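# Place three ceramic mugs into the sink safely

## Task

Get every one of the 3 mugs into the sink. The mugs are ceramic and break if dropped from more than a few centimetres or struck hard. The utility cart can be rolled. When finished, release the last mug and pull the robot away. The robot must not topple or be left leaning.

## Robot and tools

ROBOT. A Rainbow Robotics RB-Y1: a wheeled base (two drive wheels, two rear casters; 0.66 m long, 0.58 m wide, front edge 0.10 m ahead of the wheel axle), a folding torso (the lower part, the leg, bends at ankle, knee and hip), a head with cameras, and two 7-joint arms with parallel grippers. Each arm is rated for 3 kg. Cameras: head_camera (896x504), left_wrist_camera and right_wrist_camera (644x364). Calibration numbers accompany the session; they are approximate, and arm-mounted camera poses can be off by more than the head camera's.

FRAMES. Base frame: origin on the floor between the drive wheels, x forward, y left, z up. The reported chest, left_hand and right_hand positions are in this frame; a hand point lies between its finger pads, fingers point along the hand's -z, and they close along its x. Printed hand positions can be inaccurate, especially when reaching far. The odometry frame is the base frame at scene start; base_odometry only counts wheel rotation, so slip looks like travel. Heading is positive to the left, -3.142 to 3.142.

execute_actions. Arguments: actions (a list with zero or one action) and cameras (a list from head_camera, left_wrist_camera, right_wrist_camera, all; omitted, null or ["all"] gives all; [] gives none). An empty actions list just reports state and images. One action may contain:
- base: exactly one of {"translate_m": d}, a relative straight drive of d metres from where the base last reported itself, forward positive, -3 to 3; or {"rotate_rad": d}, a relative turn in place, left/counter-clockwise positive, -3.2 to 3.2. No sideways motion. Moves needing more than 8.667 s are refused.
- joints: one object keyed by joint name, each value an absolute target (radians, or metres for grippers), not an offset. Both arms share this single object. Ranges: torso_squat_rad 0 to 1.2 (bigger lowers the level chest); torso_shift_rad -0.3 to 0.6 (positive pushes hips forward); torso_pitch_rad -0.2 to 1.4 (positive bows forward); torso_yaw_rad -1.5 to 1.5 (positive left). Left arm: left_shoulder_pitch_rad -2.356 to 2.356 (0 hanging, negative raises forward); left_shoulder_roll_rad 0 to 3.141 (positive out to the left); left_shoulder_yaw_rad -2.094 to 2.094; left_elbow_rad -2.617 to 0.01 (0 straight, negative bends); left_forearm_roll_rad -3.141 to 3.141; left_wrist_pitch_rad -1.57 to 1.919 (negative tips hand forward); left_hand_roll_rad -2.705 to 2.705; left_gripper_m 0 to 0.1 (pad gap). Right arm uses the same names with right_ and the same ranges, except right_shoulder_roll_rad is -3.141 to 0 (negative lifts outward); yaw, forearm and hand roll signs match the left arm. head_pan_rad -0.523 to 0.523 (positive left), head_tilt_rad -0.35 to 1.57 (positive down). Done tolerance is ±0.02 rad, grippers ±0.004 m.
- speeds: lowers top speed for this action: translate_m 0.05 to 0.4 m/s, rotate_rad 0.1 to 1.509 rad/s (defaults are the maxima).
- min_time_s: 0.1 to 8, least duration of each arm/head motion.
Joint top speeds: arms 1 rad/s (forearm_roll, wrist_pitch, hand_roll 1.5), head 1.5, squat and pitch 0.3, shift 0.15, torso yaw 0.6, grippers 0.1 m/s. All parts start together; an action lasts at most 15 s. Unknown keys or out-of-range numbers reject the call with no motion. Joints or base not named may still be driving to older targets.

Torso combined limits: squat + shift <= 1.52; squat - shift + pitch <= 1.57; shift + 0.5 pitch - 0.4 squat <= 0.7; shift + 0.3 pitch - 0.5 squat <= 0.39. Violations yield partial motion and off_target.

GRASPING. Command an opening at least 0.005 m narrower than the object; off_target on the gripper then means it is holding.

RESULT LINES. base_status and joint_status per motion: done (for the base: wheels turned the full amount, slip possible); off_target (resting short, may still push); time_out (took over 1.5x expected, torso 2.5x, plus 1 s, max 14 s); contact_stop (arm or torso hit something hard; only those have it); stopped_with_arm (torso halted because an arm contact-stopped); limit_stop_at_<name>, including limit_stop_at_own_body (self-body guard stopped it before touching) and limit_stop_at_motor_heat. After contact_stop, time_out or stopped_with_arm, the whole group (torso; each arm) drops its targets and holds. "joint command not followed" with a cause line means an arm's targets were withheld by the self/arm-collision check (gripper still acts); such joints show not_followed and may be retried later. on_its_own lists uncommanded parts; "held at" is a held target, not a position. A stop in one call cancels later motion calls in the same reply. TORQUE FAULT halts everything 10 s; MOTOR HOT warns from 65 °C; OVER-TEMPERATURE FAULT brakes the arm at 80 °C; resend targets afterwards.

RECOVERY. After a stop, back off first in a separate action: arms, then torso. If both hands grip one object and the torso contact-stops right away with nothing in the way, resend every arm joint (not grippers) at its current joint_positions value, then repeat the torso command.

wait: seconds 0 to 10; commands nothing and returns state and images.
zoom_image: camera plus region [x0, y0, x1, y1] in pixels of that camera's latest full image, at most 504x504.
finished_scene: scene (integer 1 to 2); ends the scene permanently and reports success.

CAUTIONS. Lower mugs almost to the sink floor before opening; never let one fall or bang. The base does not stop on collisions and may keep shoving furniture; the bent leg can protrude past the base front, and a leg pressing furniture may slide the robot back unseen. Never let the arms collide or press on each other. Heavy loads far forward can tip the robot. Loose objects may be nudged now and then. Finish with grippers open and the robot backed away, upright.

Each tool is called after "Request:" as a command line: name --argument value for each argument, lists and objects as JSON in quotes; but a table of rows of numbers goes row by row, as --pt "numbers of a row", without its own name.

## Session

Request:
execute_actions --actions '[]'

Scene clock: 0.00 s.
base_odometry: x=+0.000 y=+0.000 heading=+0.000 (m, m, rad; odometry frame)
base_status: not commanded
joint_positions: torso_squat_rad=+0.350 torso_shift_rad=+0.000 torso_pitch_rad=+0.000 torso_yaw_rad=+0.000 left_shoulder_pitch_rad=+0.004 left_shoulder_roll_rad=+0.047 left_shoulder_yaw_rad=+0.025 left_elbow_rad=-0.230 left_forearm_roll_rad=-0.020 left_wrist_pitch_rad=+0.034 left_hand_roll_rad=-0.019 left_gripper_m=+0.099 right_shoulder_pitch_rad=+0.007 right_shoulder_roll_rad=-0.032 right_shoulder_yaw_rad=+0.017 right_elbow_rad=-0.222 right_forearm_roll_rad=-0.007 right_wrist_pitch_rad=-0.035 right_hand_roll_rad=-0.006 right_gripper_m=+0.099 head_pan_rad=+0.000 head_tilt_rad=+0.401
joint_status: not commanded
chest: x=-0.2278 y=+0.0003 z=+1.2474 quat_wxyz=(+1.000, +0.000, +0.000, +0.000) (m; base frame)
left_hand: x=-0.1268 y=+0.2589 z=+0.5695 quat_wxyz=(+0.995, +0.027, -0.095, -0.009) (m; base frame)
right_hand: x=-0.1174 y=-0.2421 z=+0.5714 quat_wxyz=(+0.992, -0.014, -0.125, +0.003) (m; base frame)
pictures: head_camera, left_wrist_camera, right_wrist_camera
camera_calibration (this result's frames):
head_camera: T_world_to_cam=[[0.00875497, -0.998327, 0.0571608, -0.0817368], [-0.39625, -0.055947, -0.916436, 1.30839], [0.918101, -0.0146266, -0.396077, 0.709679], [0, 0, 0, 1]] pos_world=[-0.132389, 0.00198096, 1.48482]
left_wrist_camera: T_world_to_cam=[[0.986526, 0.0134707, 0.163048, 0.0238965], [-0.0896843, -0.788992, 0.607822, -0.126419], [0.136831, -0.614256, -0.777153, 0.709407], [0, 0, 0, 1]] pos_world=[-0.131981, 0.335692, 0.624262]
right_wrist_camera: T_world_to_cam=[[-0.965602, 0.026967, -0.258623, 0.0447422], [-0.129909, 0.811552, 0.569655, -0.106258], [0.225248, 0.583657, -0.780133, 0.700565], [0, 0, 0, 1]] pos_world=[-0.128401, -0.323863, 0.618636]
Images, in order (width x height): head_camera 896x504, left_wrist_camera 644x364, right_wrist_camera 644x364.

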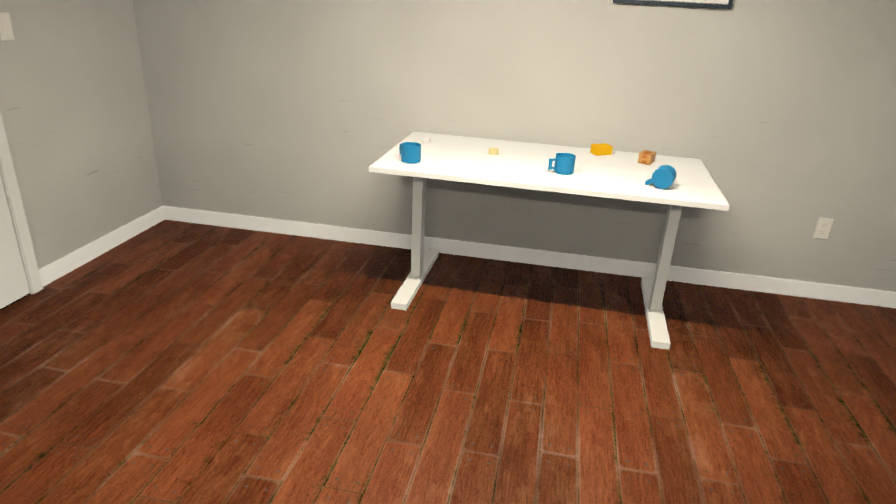

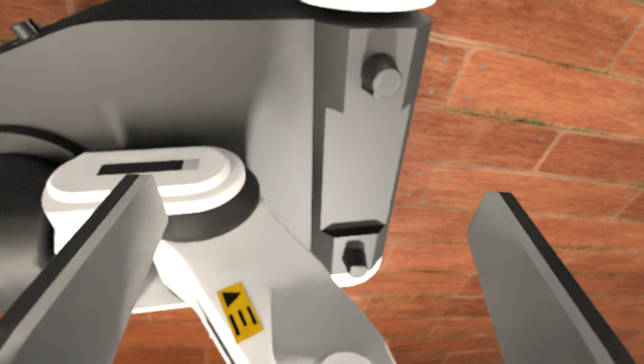

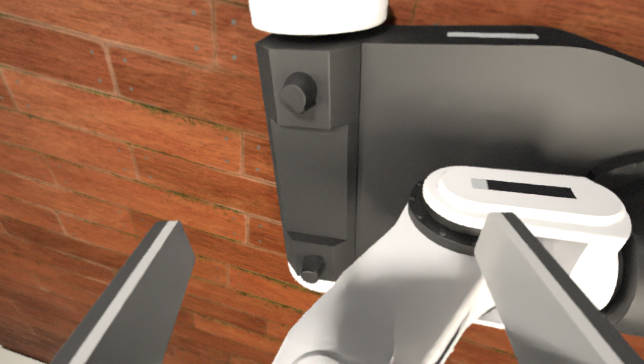

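Request:
zoom_image --camera "head_camera" --region '[520, 130, 740, 220]'

Request:
zoom_image --camera "head_camera" --region '[360, 120, 520, 190]'

Request:
zoom_image --camera "head_camera" --region '[380, 240, 700, 360]'

Region (520, 130, 740, 220) of head_camera's 896x504 image, scaled by 2.291, with more detail than that image has; it fills the top 206 rows of this view, and the rest is white.

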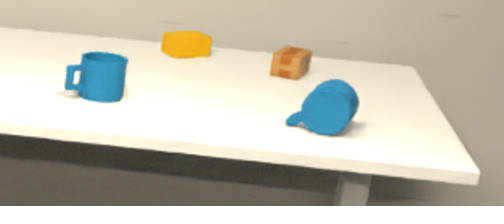

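Region (360, 120, 520, 190) of head_camera's 896x504 image, scaled by 3.150, with more detail than that image has; it fills the top 220 rows of this view, and the rest is white.

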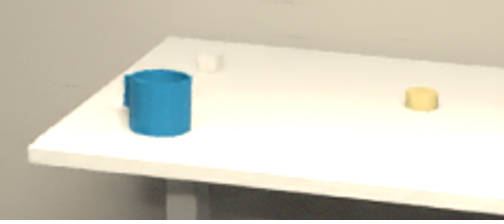

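Region (380, 240, 700, 360) of head_camera's 896x504 image, scaled by 1.575, with more detail than that image has; it fills the top 189 rows of this view, and the rest is white.

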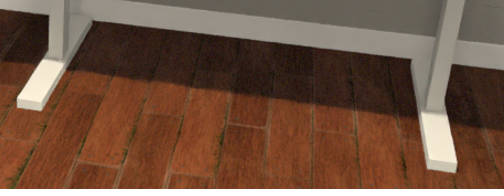

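Request:
execute_actions --actions '[{"base":{"rotate_rad":-0.287},"joints":{"torso_yaw_rad":-1.45,"head_pan_rad":-0.523,"head_tilt_rad":0.3,"left_shoulder_pitch_rad":-0.4,"left_shoulder_roll_rad":0.05,"left_shoulder_yaw_rad":0.13,"left_elbow_rad":-1.3,"left_forearm_roll_rad":0,"left_wrist_pitch_rad":1.8,"left_hand_roll_rad":0,"right_shoulder_pitch_rad":-0.4,"right_shoulder_roll_rad":-0.05,"right_shoulder_yaw_rad":-0.13,"right_elbow_rad":-1.3,"right_forearm_roll_rad":0,"right_wrist_pitch_rad":1.8,"right_hand_roll_rad":-1.571}}]' --cameras '["head_camera"]'

Scene clock: 87.43 s.
base_odometry: x=+0.000 y=+0.000 heading=-0.286 (m, m, rad; odometry frame)
base_status: done
joint_positions: torso_squat_rad=+0.350 torso_shift_rad=+0.000 torso_pitch_rad=+0.000 torso_yaw_rad=-1.450 left_shoulder_pitch_rad=-0.400 left_shoulder_roll_rad=+0.050 left_shoulder_yaw_rad=+0.130 left_elbow_rad=-1.300 left_forearm_roll_rad=+0.000 left_wrist_pitch_rad=+1.800 left_hand_roll_rad=+0.000 left_gripper_m=+0.099 right_shoulder_pitch_rad=-0.400 right_shoulder_roll_rad=-0.050 right_shoulder_yaw_rad=-0.130 right_elbow_rad=-1.300 right_forearm_roll_rad=+0.000 right_wrist_pitch_rad=+1.800 right_hand_roll_rad=-1.571 right_gripper_m=+0.099 head_pan_rad=-0.523 head_tilt_rad=+0.300
joint_status: all done
chest: x=-0.2278 y=+0.0003 z=+1.2474 quat_wxyz=(+0.748, +0.000, +0.000, -0.663) (m; base frame)
left_hand: x=+0.0475 y=-0.3311 z=+0.8516 quat_wxyz=(+0.749, +0.048, +0.036, -0.659) (m; base frame)
right_hand: x=-0.4157 y=-0.3872 z=+0.8514 quat_wxyz=(+0.057, -0.015, +0.058, -0.997) (m; base frame)
pictures: head_camera
camera_calibration (this result's frames):
head_camera: T_world_to_cam=[[-0.920153, 0.387253, 0.0579061, -0.283694], [0.0664897, 0.30027, -0.951534, 1.46216], [-0.385871, -0.871707, -0.302043, 0.278968], [0, 0, 0, 1]] pos_world=[-0.250615, -0.0860042, 1.49199]
Images, in order (width x height): head_camera 896x504.

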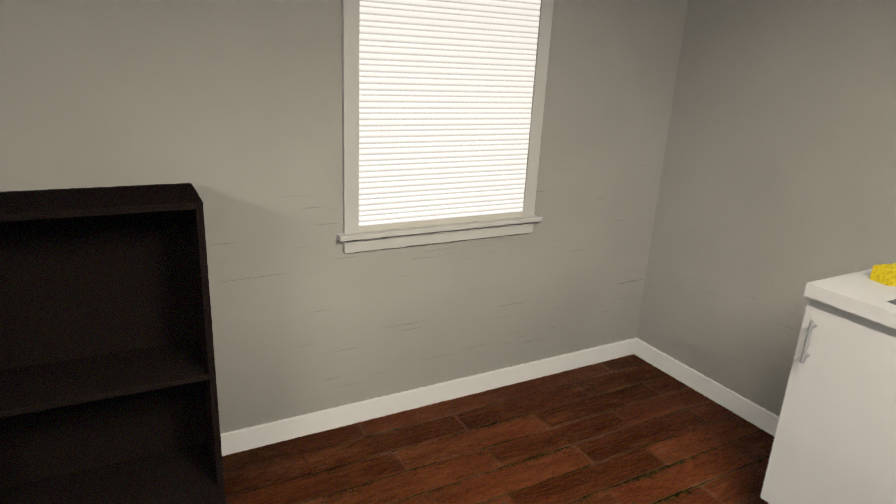

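Request:
execute_actions --actions '[{"base":{"translate_m":1.75},"joints":{"torso_yaw_rad":0,"head_pan_rad":0.0,"head_tilt_rad":0.7,"torso_squat_rad":0.25}}]' --cameras '["head_camera"]'

Scene clock: 103.37 s.
base_odometry: x=+1.679 y=-0.494 heading=-0.286 (m, m, rad; odometry frame)
base_status: done
joint_positions: torso_squat_rad=+0.250 torso_shift_rad=+0.000 torso_pitch_rad=+0.000 torso_yaw_rad=+0.000 left_shoulder_pitch_rad=-0.400 left_shoulder_roll_rad=+0.050 left_shoulder_yaw_rad=+0.130 left_elbow_rad=-1.300 left_forearm_roll_rad=+0.000 left_wrist_pitch_rad=+1.800 left_hand_roll_rad=+0.000 left_gripper_m=+0.099 right_shoulder_pitch_rad=-0.400 right_shoulder_roll_rad=-0.050 right_shoulder_yaw_rad=-0.130 right_elbow_rad=-1.300 right_forearm_roll_rad=+0.000 right_wrist_pitch_rad=+1.800 right_hand_roll_rad=-1.571 right_gripper_m=+0.099 head_pan_rad=+0.000 head_tilt_rad=+0.700
joint_status: all done
chest: x=-0.2277 y=+0.0003 z=+1.2682 quat_wxyz=(+1.000, +0.000, +0.000, +0.000) (m; base frame)
left_hand: x=+0.1344 y=+0.2337 z=+0.8723 quat_wxyz=(+0.998, +0.012, +0.059, +0.003) (m; base frame)
right_hand: x=+0.1343 y=-0.2330 z=+0.8722 quat_wxyz=(+0.703, -0.050, +0.034, -0.708) (m; base frame)
pictures: head_camera
camera_calibration (this result's frames):
head_camera: T_world_to_cam=[[0.0260995, -0.998315, 0.0518238, -0.0714591], [-0.649012, -0.056352, -0.758689, 1.04383], [0.760331, -0.0138329, -0.649389, 1.05731], [0, 0, 0, 1]] pos_world=[-0.124585, 0.0021087, 1.48225]
Images, in order (width x height): head_camera 896x504.

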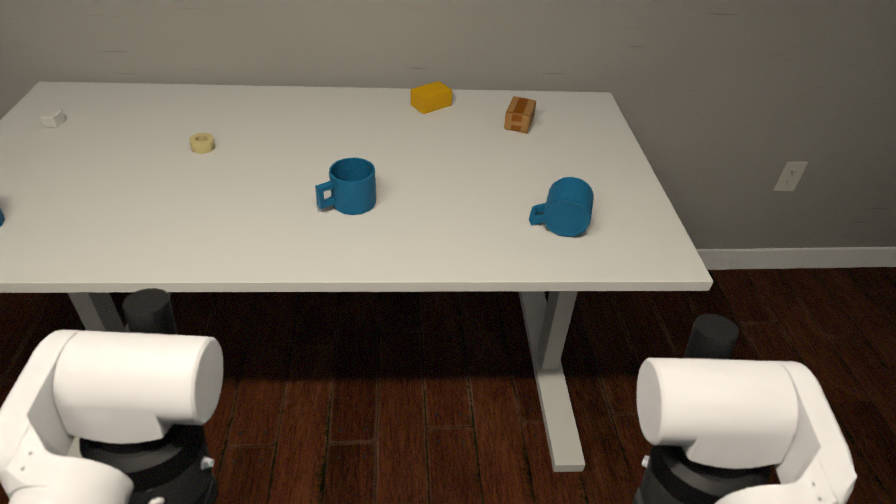

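Request:
zoom_image --camera "head_camera" --region '[305, 145, 395, 225]'

Request:
zoom_image --camera "head_camera" --region '[520, 165, 610, 245]'

Region (305, 145, 395, 225) of head_camera's 896x504 image, scaled by 5.600, with more detail than that image has.

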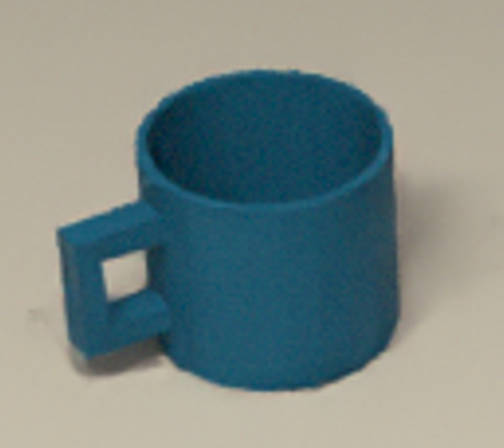

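Region (520, 165, 610, 245) of head_camera's 896x504 image, scaled by 5.600, with more detail than that image has.

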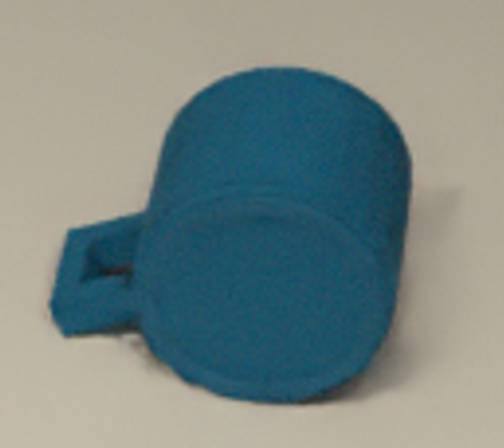

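Request:
execute_actions --actions '[{"base":{"translate_m":0.425},"joints":{"torso_pitch_rad":0.55,"head_tilt_rad":0.45,"left_shoulder_pitch_rad":-1.298,"left_shoulder_roll_rad":0.256,"left_shoulder_yaw_rad":0.34,"left_elbow_rad":-1.093,"left_wrist_pitch_rad":1.825,"left_hand_roll_rad":0.514,"right_shoulder_pitch_rad":-1.255,"right_shoulder_roll_rad":-0.267,"right_shoulder_yaw_rad":-0.364,"right_elbow_rad":-1.159,"right_wrist_pitch_rad":1.855,"right_hand_roll_rad":-1.607,"left_gripper_m":0.1,"right_gripper_m":0.1}}]'

Scene clock: 171.93 s.
base_odometry: x=+2.086 y=-0.614 heading=-0.287 (m, m, rad; odometry frame)
base_status: done
joint_positions: torso_squat_rad=+0.250 torso_shift_rad=+0.000 torso_pitch_rad=+0.550 torso_yaw_rad=+0.000 left_shoulder_pitch_rad=-1.298 left_shoulder_roll_rad=+0.256 left_shoulder_yaw_rad=+0.340 left_elbow_rad=-1.093 left_forearm_roll_rad=+0.000 left_wrist_pitch_rad=+1.825 left_hand_roll_rad=+0.514 left_gripper_m=+0.099 right_shoulder_pitch_rad=-1.255 right_shoulder_roll_rad=-0.267 right_shoulder_yaw_rad=-0.364 right_elbow_rad=-1.159 right_forearm_roll_rad=+0.000 right_wrist_pitch_rad=+1.855 right_hand_roll_rad=-1.607 right_gripper_m=+0.099 head_pan_rad=+0.000 head_tilt_rad=+0.450
joint_status: all done
chest: x=-0.0659 y=+0.0003 z=+1.2225 quat_wxyz=(+0.962, +0.000, +0.272, +0.000) (m; base frame)
left_hand: x=+0.4395 y=+0.2231 z=+0.9105 quat_wxyz=(+0.966, +0.000, -0.001, +0.257) (m; base frame)
right_hand: x=+0.4307 y=-0.2401 z=+0.9104 quat_wxyz=(+0.678, +0.000, -0.001, -0.735) (m; base frame)
pictures: head_camera, left_wrist_camera, right_wrist_camera
camera_calibration (this result's frames):
head_camera: T_world_to_cam=[[0.0399681, -0.998325, 0.0418275, -0.0608973], [-0.84429, -0.0561302, -0.532938, 0.848155], [0.534393, -0.014014, -0.84512, 1.08436], [0, 0, 0, 1]] pos_world=[0.139051, 0.002008, 1.37097]
left_wrist_camera: T_world_to_cam=[[0.849564, 0.526775, -0.0273488, -0.470881], [0.413731, -0.633294, 0.654038, -0.609167], [0.327211, -0.566962, -0.755967, 0.761373], [0, 0, 0, 1]] pos_world=[0.402945, 0.293936, 0.961113]
right_wrist_camera: T_world_to_cam=[[0.115619, 0.993218, -0.0122524, 0.203572], [0.790665, -0.08456, 0.606382, -0.874895], [0.601234, -0.0797971, -0.795079, 0.532771], [0, 0, 0, 1]] pos_world=[0.347892, -0.233658, 0.95661]
Images, in order (width x height): head_camera 896x504, left_wrist_camera 644x364, right_wrist_camera 644x364.

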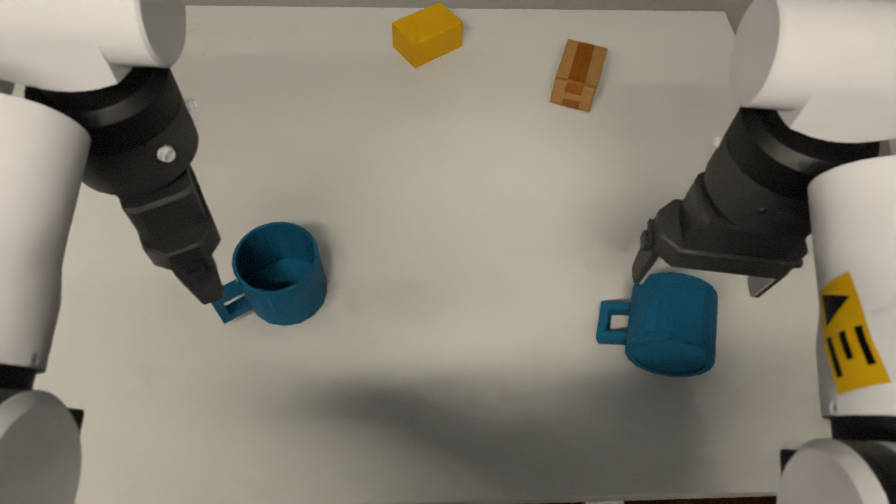

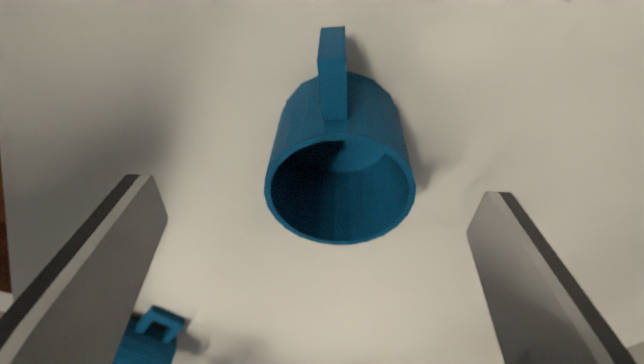

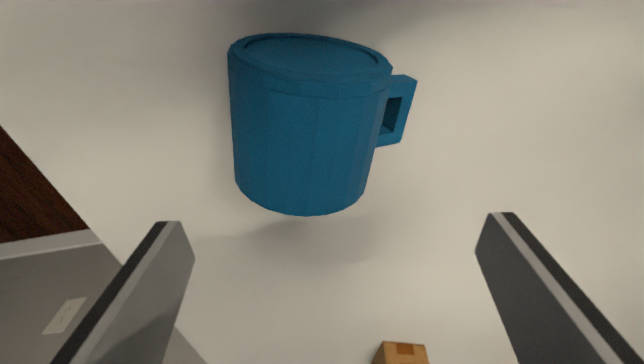

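Request:
zoom_image --camera "left_wrist_camera" --region '[100, 10, 540, 270]'

Request:
zoom_image --camera "right_wrist_camera" --region '[120, 10, 560, 280]'

Request:
zoom_image --camera "left_wrist_camera" --region '[250, 60, 430, 260]'

Request:
zoom_image --camera "right_wrist_camera" --region '[215, 20, 425, 225]'

Region (100, 10, 540, 270) of left_wrist_camera's 644x364 image, scaled by 1.145, with more detail than that image has; it fills the top 298 rows of this view, and the rest is white.

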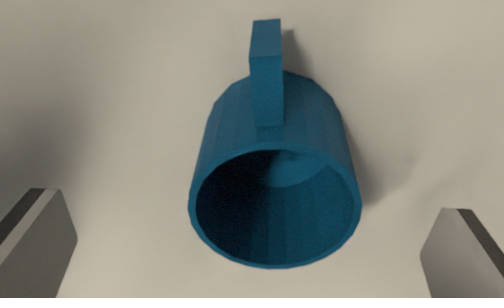

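Region (120, 10, 560, 280) of right_wrist_camera's 644x364 image, scaled by 1.145, with more detail than that image has; it fills the top 309 rows of this view, and the rest is white.

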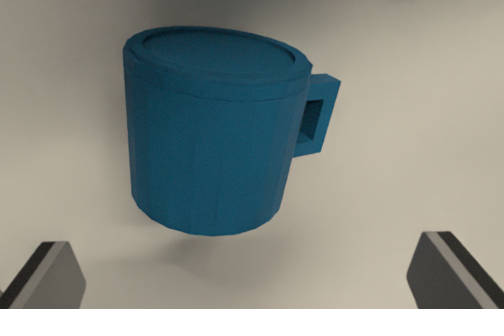

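Region (250, 60, 430, 260) of left_wrist_camera's 644x364 image, scaled by 2.520, with more detail than that image has; it fills the left 454 columns of this view, and the rest is white.

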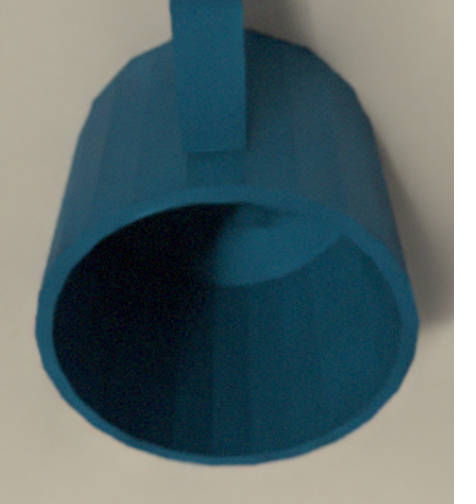

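Region (215, 20, 425, 225) of right_wrist_camera's 644x364 image, scaled by 2.400, with more detail than that image has; it fills the top 492 rows of this view, and the rest is white.

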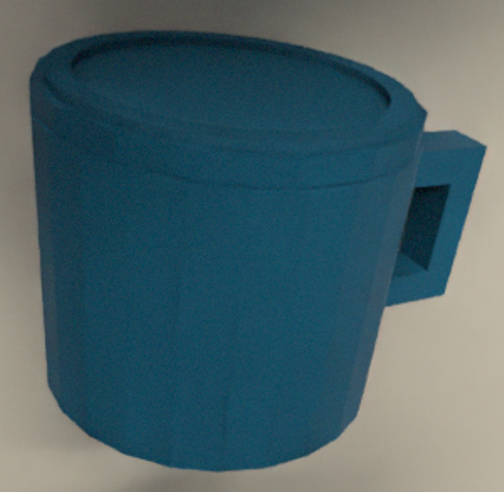

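Request:
execute_actions --actions '[{"base":{"translate_m":0.03},"joints":{"torso_squat_rad":0.42,"left_shoulder_pitch_rad":-1.252,"left_shoulder_roll_rad":0.232,"left_shoulder_yaw_rad":0.327,"left_elbow_rad":-1.184,"left_wrist_pitch_rad":1.866,"left_hand_roll_rad":0.526,"right_shoulder_pitch_rad":-1.147,"right_shoulder_roll_rad":-0.249,"right_shoulder_yaw_rad":-0.386,"right_elbow_rad":-1.3445,"right_wrist_pitch_rad":1.915,"right_hand_roll_rad":-1.708}}]' --cameras '["left_wrist_camera","right_wrist_camera"]'

Scene clock: 260.43 s.
base_odometry: x=+2.115 y=-0.623 heading=-0.287 (m, m, rad; odometry frame)
base_status: done
joint_positions: torso_squat_rad=+0.420 torso_shift_rad=+0.000 torso_pitch_rad=+0.550 torso_yaw_rad=+0.000 left_shoulder_pitch_rad=-1.252 left_shoulder_roll_rad=+0.232 left_shoulder_yaw_rad=+0.327 left_elbow_rad=-1.184 left_forearm_roll_rad=+0.000 left_wrist_pitch_rad=+1.866 left_hand_roll_rad=+0.526 left_gripper_m=+0.099 right_shoulder_pitch_rad=-1.147 right_shoulder_roll_rad=-0.249 right_shoulder_yaw_rad=-0.386 right_elbow_rad=-1.344 right_forearm_roll_rad=+0.000 right_wrist_pitch_rad=+1.915 right_hand_roll_rad=-1.708 right_gripper_m=+0.099 head_pan_rad=+0.000 head_tilt_rad=+0.450
joint_status: all done
chest: x=-0.0661 y=+0.0002 z=+1.1835 quat_wxyz=(+0.962, +0.000, +0.272, +0.000) (m; base frame)
left_hand: x=+0.4280 y=+0.2178 z=+0.8714 quat_wxyz=(+0.966, +0.000, +0.000, +0.257) (m; base frame)
right_hand: x=+0.4084 y=-0.2558 z=+0.8712 quat_wxyz=(+0.625, +0.007, -0.007, -0.780) (m; base frame)
pictures: left_wrist_camera, right_wrist_camera
camera_calibration (this result's frames):
left_wrist_camera: T_world_to_cam=[[0.848893, 0.527793, -0.0285394, -0.45825], [0.415059, -0.632196, 0.654259, -0.583189], [0.327271, -0.567241, -0.755732, 0.732412], [0, 0, 0, 1]] pos_world=[0.391366, 0.288626, 0.921986]
right_wrist_camera: T_world_to_cam=[[0.253389, 0.967331, -0.00809587, 0.154822], [0.759303, -0.193698, 0.621241, -0.862818], [0.599378, -0.163563, -0.783577, 0.483075], [0, 0, 0, 1]] pos_world=[0.326366, -0.237876, 0.915799]
Images, in order (width x height): left_wrist_camera 644x364, right_wrist_camera 644x364.

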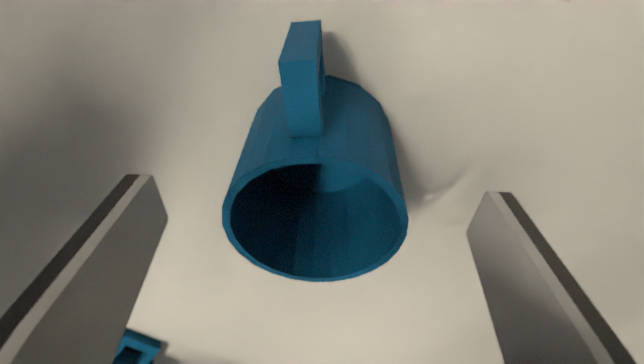

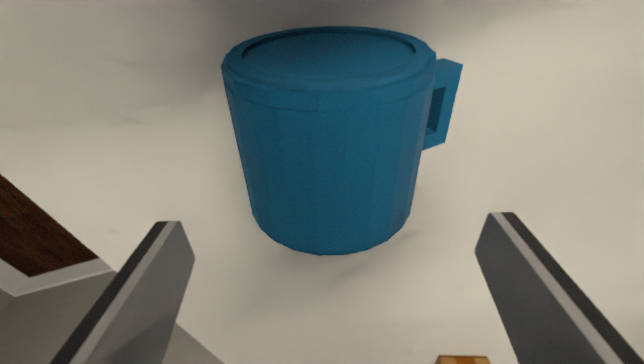

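Request:
execute_actions --actions '[]'

Scene clock: 295.90 s.
base_odometry: x=+2.115 y=-0.623 heading=-0.287 (m, m, rad; odometry frame)
base_status: done
joint_positions: torso_squat_rad=+0.420 torso_shift_rad=+0.000 torso_pitch_rad=+0.550 torso_yaw_rad=+0.000 left_shoulder_pitch_rad=-1.252 left_shoulder_roll_rad=+0.232 left_shoulder_yaw_rad=+0.327 left_elbow_rad=-1.184 left_forearm_roll_rad=+0.000 left_wrist_pitch_rad=+1.866 left_hand_roll_rad=+0.526 left_gripper_m=+0.099 right_shoulder_pitch_rad=-1.147 right_shoulder_roll_rad=-0.249 right_shoulder_yaw_rad=-0.386 right_elbow_rad=-1.344 right_forearm_roll_rad=+0.000 right_wrist_pitch_rad=+1.915 right_hand_roll_rad=-1.708 right_gripper_m=+0.099 head_pan_rad=+0.000 head_tilt_rad=+0.450
joint_status: all done
chest: x=-0.0661 y=+0.0002 z=+1.1835 quat_wxyz=(+0.962, +0.000, +0.272, +0.000) (m; base frame)
left_hand: x=+0.4280 y=+0.2178 z=+0.8714 quat_wxyz=(+0.966, +0.000, +0.000, +0.257) (m; base frame)
right_hand: x=+0.4084 y=-0.2558 z=+0.8712 quat_wxyz=(+0.625, +0.007, -0.007, -0.780) (m; base frame)
pictures: head_camera, left_wrist_camera, right_wrist_camera
camera_calibration (this result's frames):
head_camera: T_world_to_cam=[[0.039944, -0.998327, 0.041806, -0.0592706], [-0.84419, -0.056101, -0.5331, 0.827446], [0.534554, -0.0139981, -0.845019, 1.05131], [0, 0, 0, 1]] pos_world=[0.138906, 0.00196543, 1.33197]
left_wrist_camera: T_world_to_cam=[[0.848894, 0.527793, -0.0285399, -0.458249], [0.415059, -0.632196, 0.654259, -0.583189], [0.32727, -0.567242, -0.755732, 0.732412], [0, 0, 0, 1]] pos_world=[0.391366, 0.288625, 0.921986]
right_wrist_camera: T_world_to_cam=[[0.253389, 0.96733, -0.00809613, 0.154822], [0.759303, -0.193698, 0.621241, -0.862818], [0.599377, -0.163563, -0.783578, 0.483075], [0, 0, 0, 1]] pos_world=[0.326366, -0.237876, 0.915799]
Images, in order (width x height): head_camera 896x504, left_wrist_camera 644x364, right_wrist_camera 644x364.

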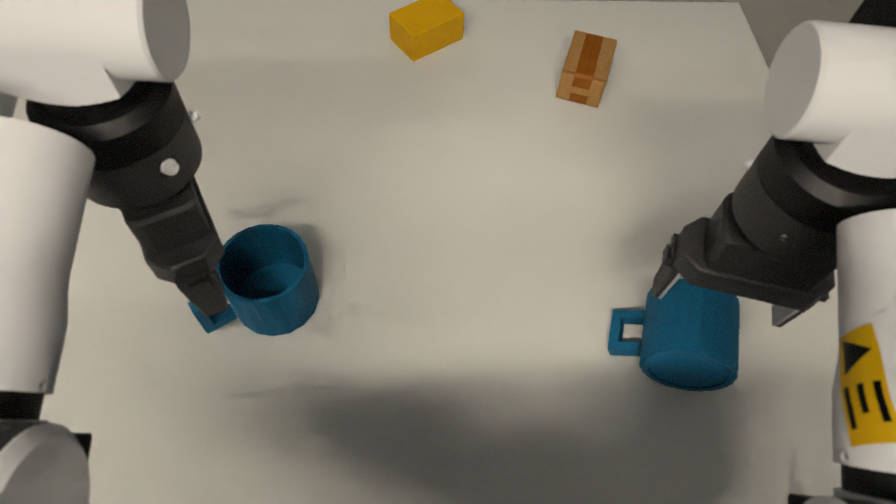

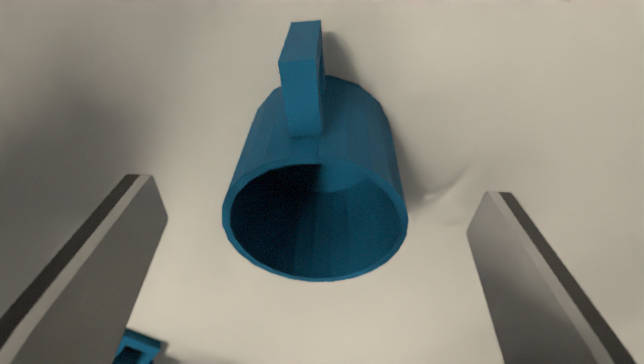

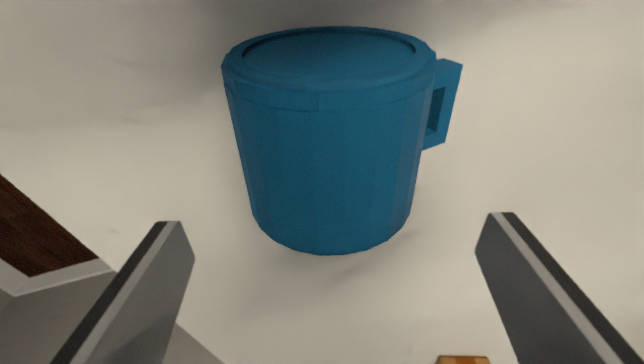

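Request:
execute_actions --actions '[{"joints":{"torso_squat_rad":0.63}}]'

Scene clock: 319.00 s.
base_odometry: x=+2.115 y=-0.623 heading=-0.287 (m, m, rad; odometry frame)
base_status: not commanded
joint_positions: torso_squat_rad=+0.630 torso_shift_rad=+0.000 torso_pitch_rad=+0.550 torso_yaw_rad=+0.000 left_shoulder_pitch_rad=-1.252 left_shoulder_roll_rad=+0.232 left_shoulder_yaw_rad=+0.327 left_elbow_rad=-1.184 left_forearm_roll_rad=+0.000 left_wrist_pitch_rad=+1.866 left_hand_roll_rad=+0.526 left_gripper_m=+0.099 right_shoulder_pitch_rad=-1.147 right_shoulder_roll_rad=-0.249 right_shoulder_yaw_rad=-0.386 right_elbow_rad=-1.344 right_forearm_roll_rad=+0.000 right_wrist_pitch_rad=+1.915 right_hand_roll_rad=-1.708 right_gripper_m=+0.099 head_pan_rad=+0.000 head_tilt_rad=+0.450
joint_status: all done
chest: x=-0.0661 y=+0.0002 z=+1.1099 quat_wxyz=(+0.962, +0.000, +0.272, +0.000) (m; base frame)
left_hand: x=+0.4279 y=+0.2178 z=+0.7978 quat_wxyz=(+0.966, +0.000, +0.000, +0.257) (m; base frame)
right_hand: x=+0.4083 y=-0.2559 z=+0.7976 quat_wxyz=(+0.625, +0.007, -0.007, -0.780) (m; base frame)
pictures: head_camera, left_wrist_camera, right_wrist_camera
camera_calibration (this result's frames):
head_camera: T_world_to_cam=[[0.0399446, -0.998327, 0.041805, -0.0562271], [-0.844202, -0.0561006, -0.533081, 0.788201], [0.534534, -0.0139982, -0.845031, 0.989188], [0, 0, 0, 1]] pos_world=[0.138892, 0.00193239, 1.25842]
left_wrist_camera: T_world_to_cam=[[0.848883, 0.527807, -0.0285971, -0.460253], [0.415117, -0.632196, 0.654222, -0.535042], [0.327224, -0.567229, -0.755762, 0.676851], [0, 0, 0, 1]] pos_world=[0.391325, 0.288602, 0.848412]
right_wrist_camera: T_world_to_cam=[[0.253405, 0.967326, -0.0081172, 0.154288], [0.759327, -0.193703, 0.621209, -0.817077], [0.59934, -0.163581, -0.783603, 0.425478], [0, 0, 0, 1]] pos_world=[0.326325, -0.237918, 0.842234]
Images, in order (width x height): head_camera 896x504, left_wrist_camera 644x364, right_wrist_camera 644x364.

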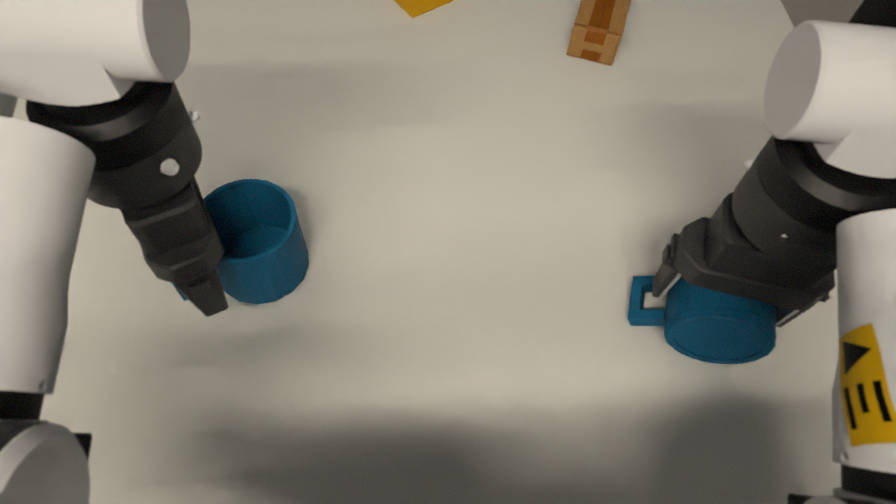

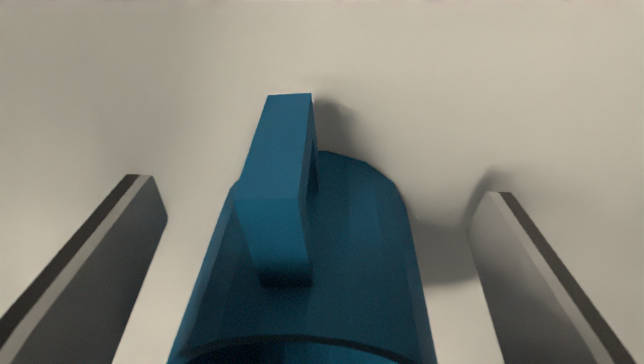

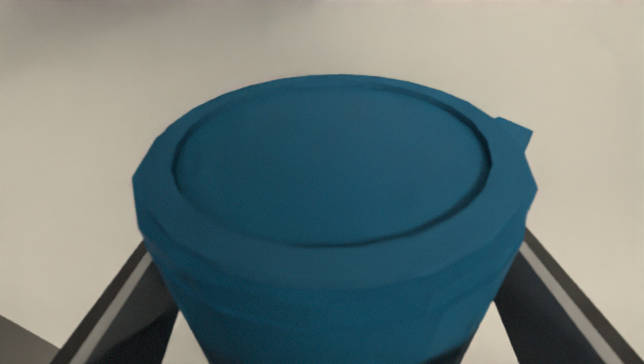

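Request:
zoom_image --camera "head_camera" --region '[600, 200, 860, 380]'

Region (600, 200, 860, 380) of head_camera's 896x504 image, scaled by 1.938, with more detail than that image has; it fills the top 349 rows of this view, and the rest is white.

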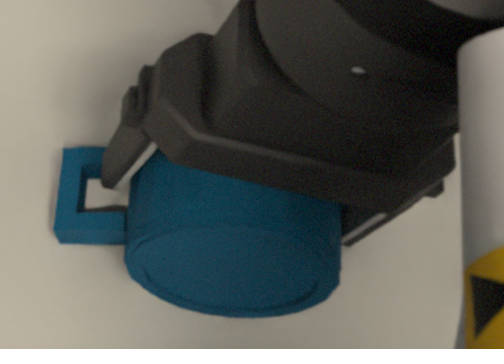

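Request:
execute_actions --actions '[{"joints":{"torso_squat_rad":0.655,"left_shoulder_pitch_rad":-1.397,"left_shoulder_roll_rad":0.212,"left_shoulder_yaw_rad":0.278,"left_elbow_rad":-0.945,"left_wrist_pitch_rad":1.758,"left_hand_roll_rad":0.6165},"min_time_s":1.0}]'

Scene clock: 337.30 s.
base_odometry: x=+2.115 y=-0.623 heading=-0.287 (m, m, rad; odometry frame)
base_status: not commanded
joint_positions: torso_squat_rad=+0.655 torso_shift_rad=+0.000 torso_pitch_rad=+0.549 torso_yaw_rad=+0.000 left_shoulder_pitch_rad=-1.397 left_shoulder_roll_rad=+0.212 left_shoulder_yaw_rad=+0.278 left_elbow_rad=-0.945 left_forearm_roll_rad=+0.000 left_wrist_pitch_rad=+1.758 left_hand_roll_rad=+0.616 left_gripper_m=+0.099 right_shoulder_pitch_rad=-1.148 right_shoulder_roll_rad=-0.249 right_shoulder_yaw_rad=-0.386 right_elbow_rad=-1.345 right_forearm_roll_rad=+0.000 right_wrist_pitch_rad=+1.915 right_hand_roll_rad=-1.708 right_gripper_m=+0.099 head_pan_rad=+0.000 head_tilt_rad=+0.450
joint_status: all done
chest: x=-0.0663 y=+0.0002 z=+1.0995 quat_wxyz=(+0.962, +0.000, +0.271, +0.000) (m; base frame)
left_hand: x=+0.4528 y=+0.1741 z=+0.7877 quat_wxyz=(+0.966, +0.000, +0.000, +0.257) (m; base frame)
right_hand: x=+0.4086 y=-0.2558 z=+0.7879 quat_wxyz=(+0.625, +0.008, -0.007, -0.780) (m; base frame)
pictures: head_camera, left_wrist_camera, right_wrist_camera
camera_calibration (this result's frames):
head_camera: T_world_to_cam=[[0.0399186, -0.998326, 0.0418578, -0.0558375], [-0.843925, -0.0561142, -0.533519, 0.782932], [0.534975, -0.0140275, -0.844752, 0.980241], [0, 0, 0, 1]] pos_world=[0.13856, 0.00193992, 1.24811]
left_wrist_camera: T_world_to_cam=[[0.849269, 0.527225, -0.0278643, -0.459237], [0.41422, -0.632655, 0.654346, -0.56592], [0.327359, -0.567258, -0.755681, 0.63618], [0, 0, 0, 1]] pos_world=[0.416172, 0.244967, 0.83826]
right_wrist_camera: T_world_to_cam=[[0.253294, 0.967359, -0.00765831, 0.153763], [0.758245, -0.193611, 0.622559, -0.811838], [0.600755, -0.163497, -0.782536, 0.416347], [0, 0, 0, 1]] pos_world=[0.326502, -0.237853, 0.832401]
Images, in order (width x height): head_camera 896x504, left_wrist_camera 644x364, right_wrist_camera 644x364.

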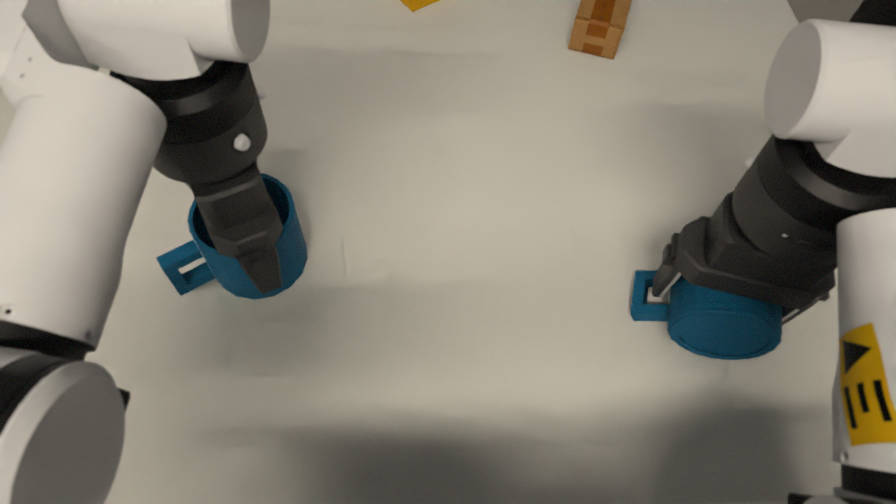

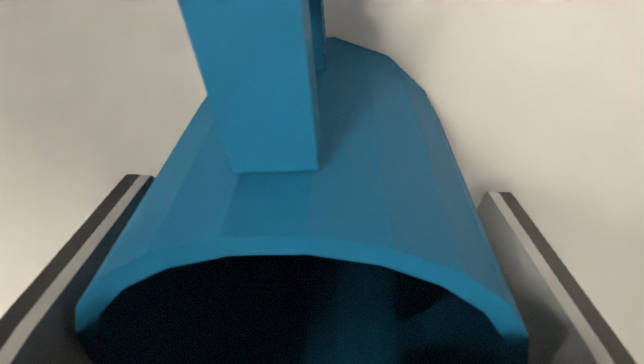

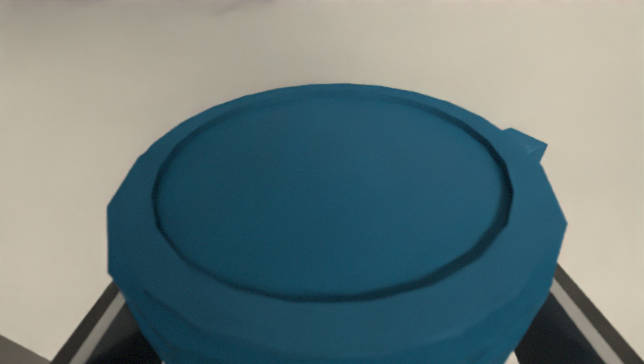

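Request:
execute_actions --actions '[{"joints":{"left_gripper_m":0.078,"right_gripper_m":0.078}}]'

Scene clock: 340.83 s.
base_odometry: x=+2.115 y=-0.623 heading=-0.287 (m, m, rad; odometry frame)
base_status: not commanded
joint_positions: torso_squat_rad=+0.655 torso_shift_rad=+0.000 torso_pitch_rad=+0.549 torso_yaw_rad=+0.000 left_shoulder_pitch_rad=-1.397 left_shoulder_roll_rad=+0.212 left_shoulder_yaw_rad=+0.278 left_elbow_rad=-0.945 left_forearm_roll_rad=+0.000 left_wrist_pitch_rad=+1.758 left_hand_roll_rad=+0.616 left_gripper_m=+0.090 right_shoulder_pitch_rad=-1.148 right_shoulder_roll_rad=-0.249 right_shoulder_yaw_rad=-0.386 right_elbow_rad=-1.345 right_forearm_roll_rad=+0.000 right_wrist_pitch_rad=+1.915 right_hand_roll_rad=-1.708 right_gripper_m=+0.089 head_pan_rad=+0.000 head_tilt_rad=+0.450
joint_status: left_gripper_m off_target (ended at +0.090, target +0.078); right_gripper_m off_target (ended at +0.089, target +0.078)
chest: x=-0.0663 y=+0.0002 z=+1.0995 quat_wxyz=(+0.962, +0.000, +0.271, +0.000) (m; base frame)
left_hand: x=+0.4528 y=+0.1741 z=+0.7877 quat_wxyz=(+0.966, +0.000, -0.001, +0.257) (m; base frame)
right_hand: x=+0.4086 y=-0.2558 z=+0.7880 quat_wxyz=(+0.625, +0.008, -0.007, -0.780) (m; base frame)
pictures: head_camera, left_wrist_camera, right_wrist_camera
camera_calibration (this result's frames):
head_camera: T_world_to_cam=[[0.0399185, -0.998326, 0.041858, -0.0558377], [-0.843924, -0.0561142, -0.533519, 0.782932], [0.534975, -0.0140277, -0.844752, 0.980241], [0, 0, 0, 1]] pos_world=[0.13856, 0.00193999, 1.24811]
left_wrist_camera: T_world_to_cam=[[0.849291, 0.527193, -0.0277877, -0.459316], [0.414131, -0.632658, 0.6544, -0.565972], [0.327415, -0.567284, -0.755638, 0.636123], [0, 0, 0, 1]] pos_world=[0.416203, 0.244944, 0.838287]
right_wrist_camera: T_world_to_cam=[[0.253343, 0.967346, -0.00770615, 0.153807], [0.758223, -0.193615, 0.622585, -0.811865], [0.600763, -0.16357, -0.782515, 0.416306], [0, 0, 0, 1]] pos_world=[0.326507, -0.237878, 0.832406]
Images, in order (width x height): head_camera 896x504, left_wrist_camera 644x364, right_wrist_camera 644x364.

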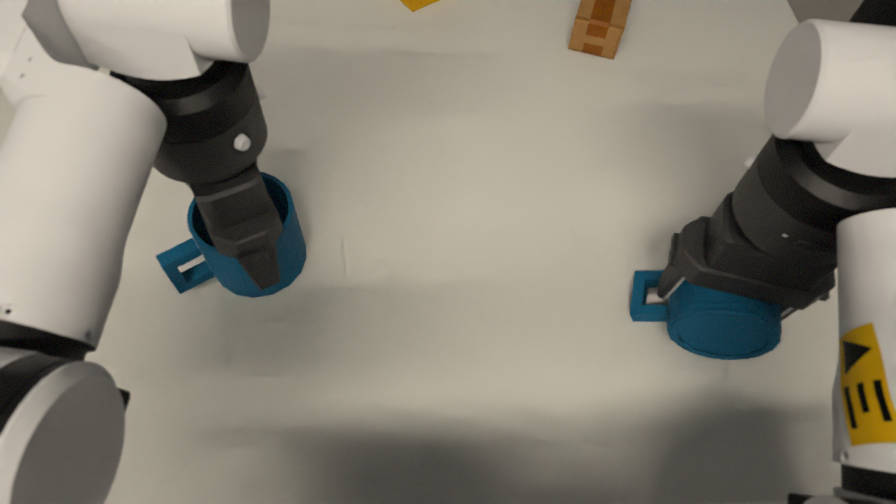

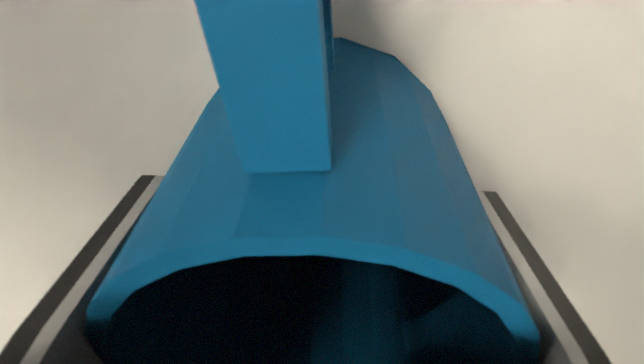

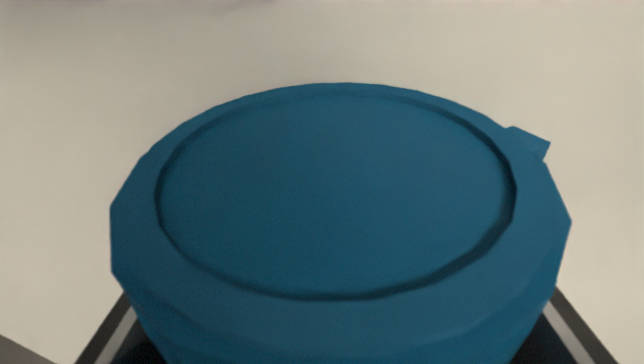

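Request:
execute_actions --actions '[{"base":{"translate_m":-1.3},"joints":{"torso_squat_rad":0.12,"torso_pitch_rad":0.25,"head_tilt_rad":0.5}}]'

Scene clock: 374.87 s.
base_odometry: x=+0.868 y=-0.254 heading=-0.288 (m, m, rad; odometry frame)
base_status: done
joint_positions: torso_squat_rad=+0.120 torso_shift_rad=+0.000 torso_pitch_rad=+0.250 torso_yaw_rad=+0.000 left_shoulder_pitch_rad=-1.397 left_shoulder_roll_rad=+0.212 left_shoulder_yaw_rad=+0.278 left_elbow_rad=-0.945 left_forearm_roll_rad=+0.000 left_wrist_pitch_rad=+1.758 left_hand_roll_rad=+0.616 left_gripper_m=+0.090 right_shoulder_pitch_rad=-1.147 right_shoulder_roll_rad=-0.249 right_shoulder_yaw_rad=-0.386 right_elbow_rad=-1.344 right_forearm_roll_rad=+0.000 right_wrist_pitch_rad=+1.915 right_hand_roll_rad=-1.708 right_gripper_m=+0.089 head_pan_rad=+0.000 head_tilt_rad=+0.500
joint_status: all done
chest: x=-0.1511 y=+0.0003 z=+1.2753 quat_wxyz=(+0.992, +0.000, +0.125, +0.000) (m; base frame)
left_hand: x=+0.4367 y=+0.1742 z=+1.1302 quat_wxyz=(+0.956, -0.038, -0.144, +0.254) (m; base frame)
right_hand: x=+0.3942 y=-0.2558 z=+1.1168 quat_wxyz=(+0.617, +0.123, -0.100, -0.771) (m; base frame)
pictures: head_camera, left_wrist_camera, right_wrist_camera
camera_calibration (this result's frames):
head_camera: T_world_to_cam=[[0.028494, -0.998322, 0.0504177, -0.0722963], [-0.68617, -0.0562123, -0.725266, 1.06984], [0.726883, -0.0139294, -0.68662, 1.0108], [0, 0, 0, 1]] pos_world=[0.00142396, 0.00204325, 1.4736]
left_wrist_camera: T_world_to_cam=[[0.81979, 0.527291, 0.223404, -0.707251], [0.203257, -0.632628, 0.747308, -0.796243], [0.53538, -0.567227, -0.625797, 0.66266], [0, 0, 0, 1]] pos_world=[0.386864, 0.24508, 1.16773]
right_wrist_camera: T_world_to_cam=[[0.24451, 0.96733, 0.06699, 0.0799621], [0.542421, -0.193718, 0.817467, -1.13828], [0.803738, -0.163542, -0.572066, 0.367218], [0, 0, 0, 1]] pos_world=[0.302731, -0.2378, 1.13523]
Images, in order (width x height): head_camera 896x504, left_wrist_camera 644x364, right_wrist_camera 644x364.

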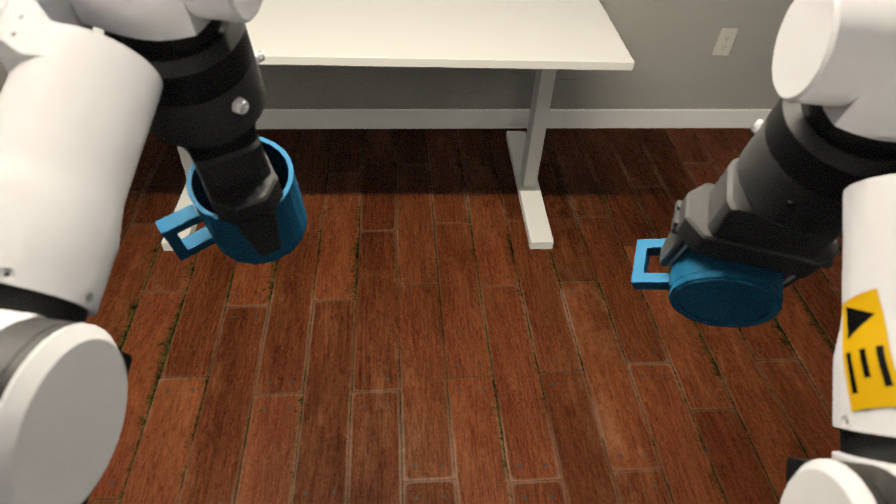

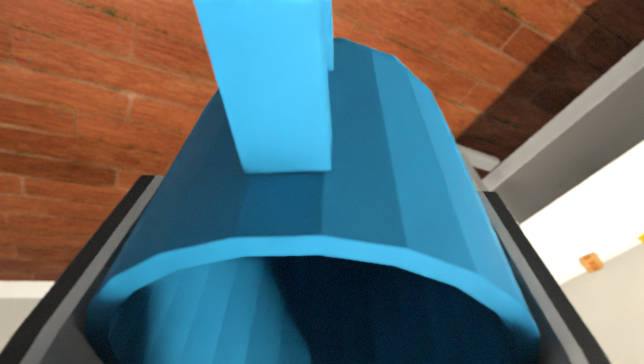

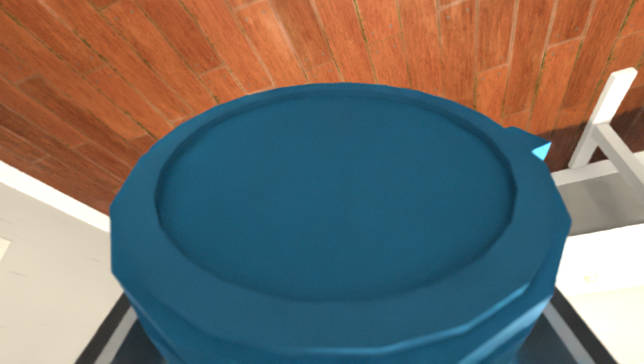

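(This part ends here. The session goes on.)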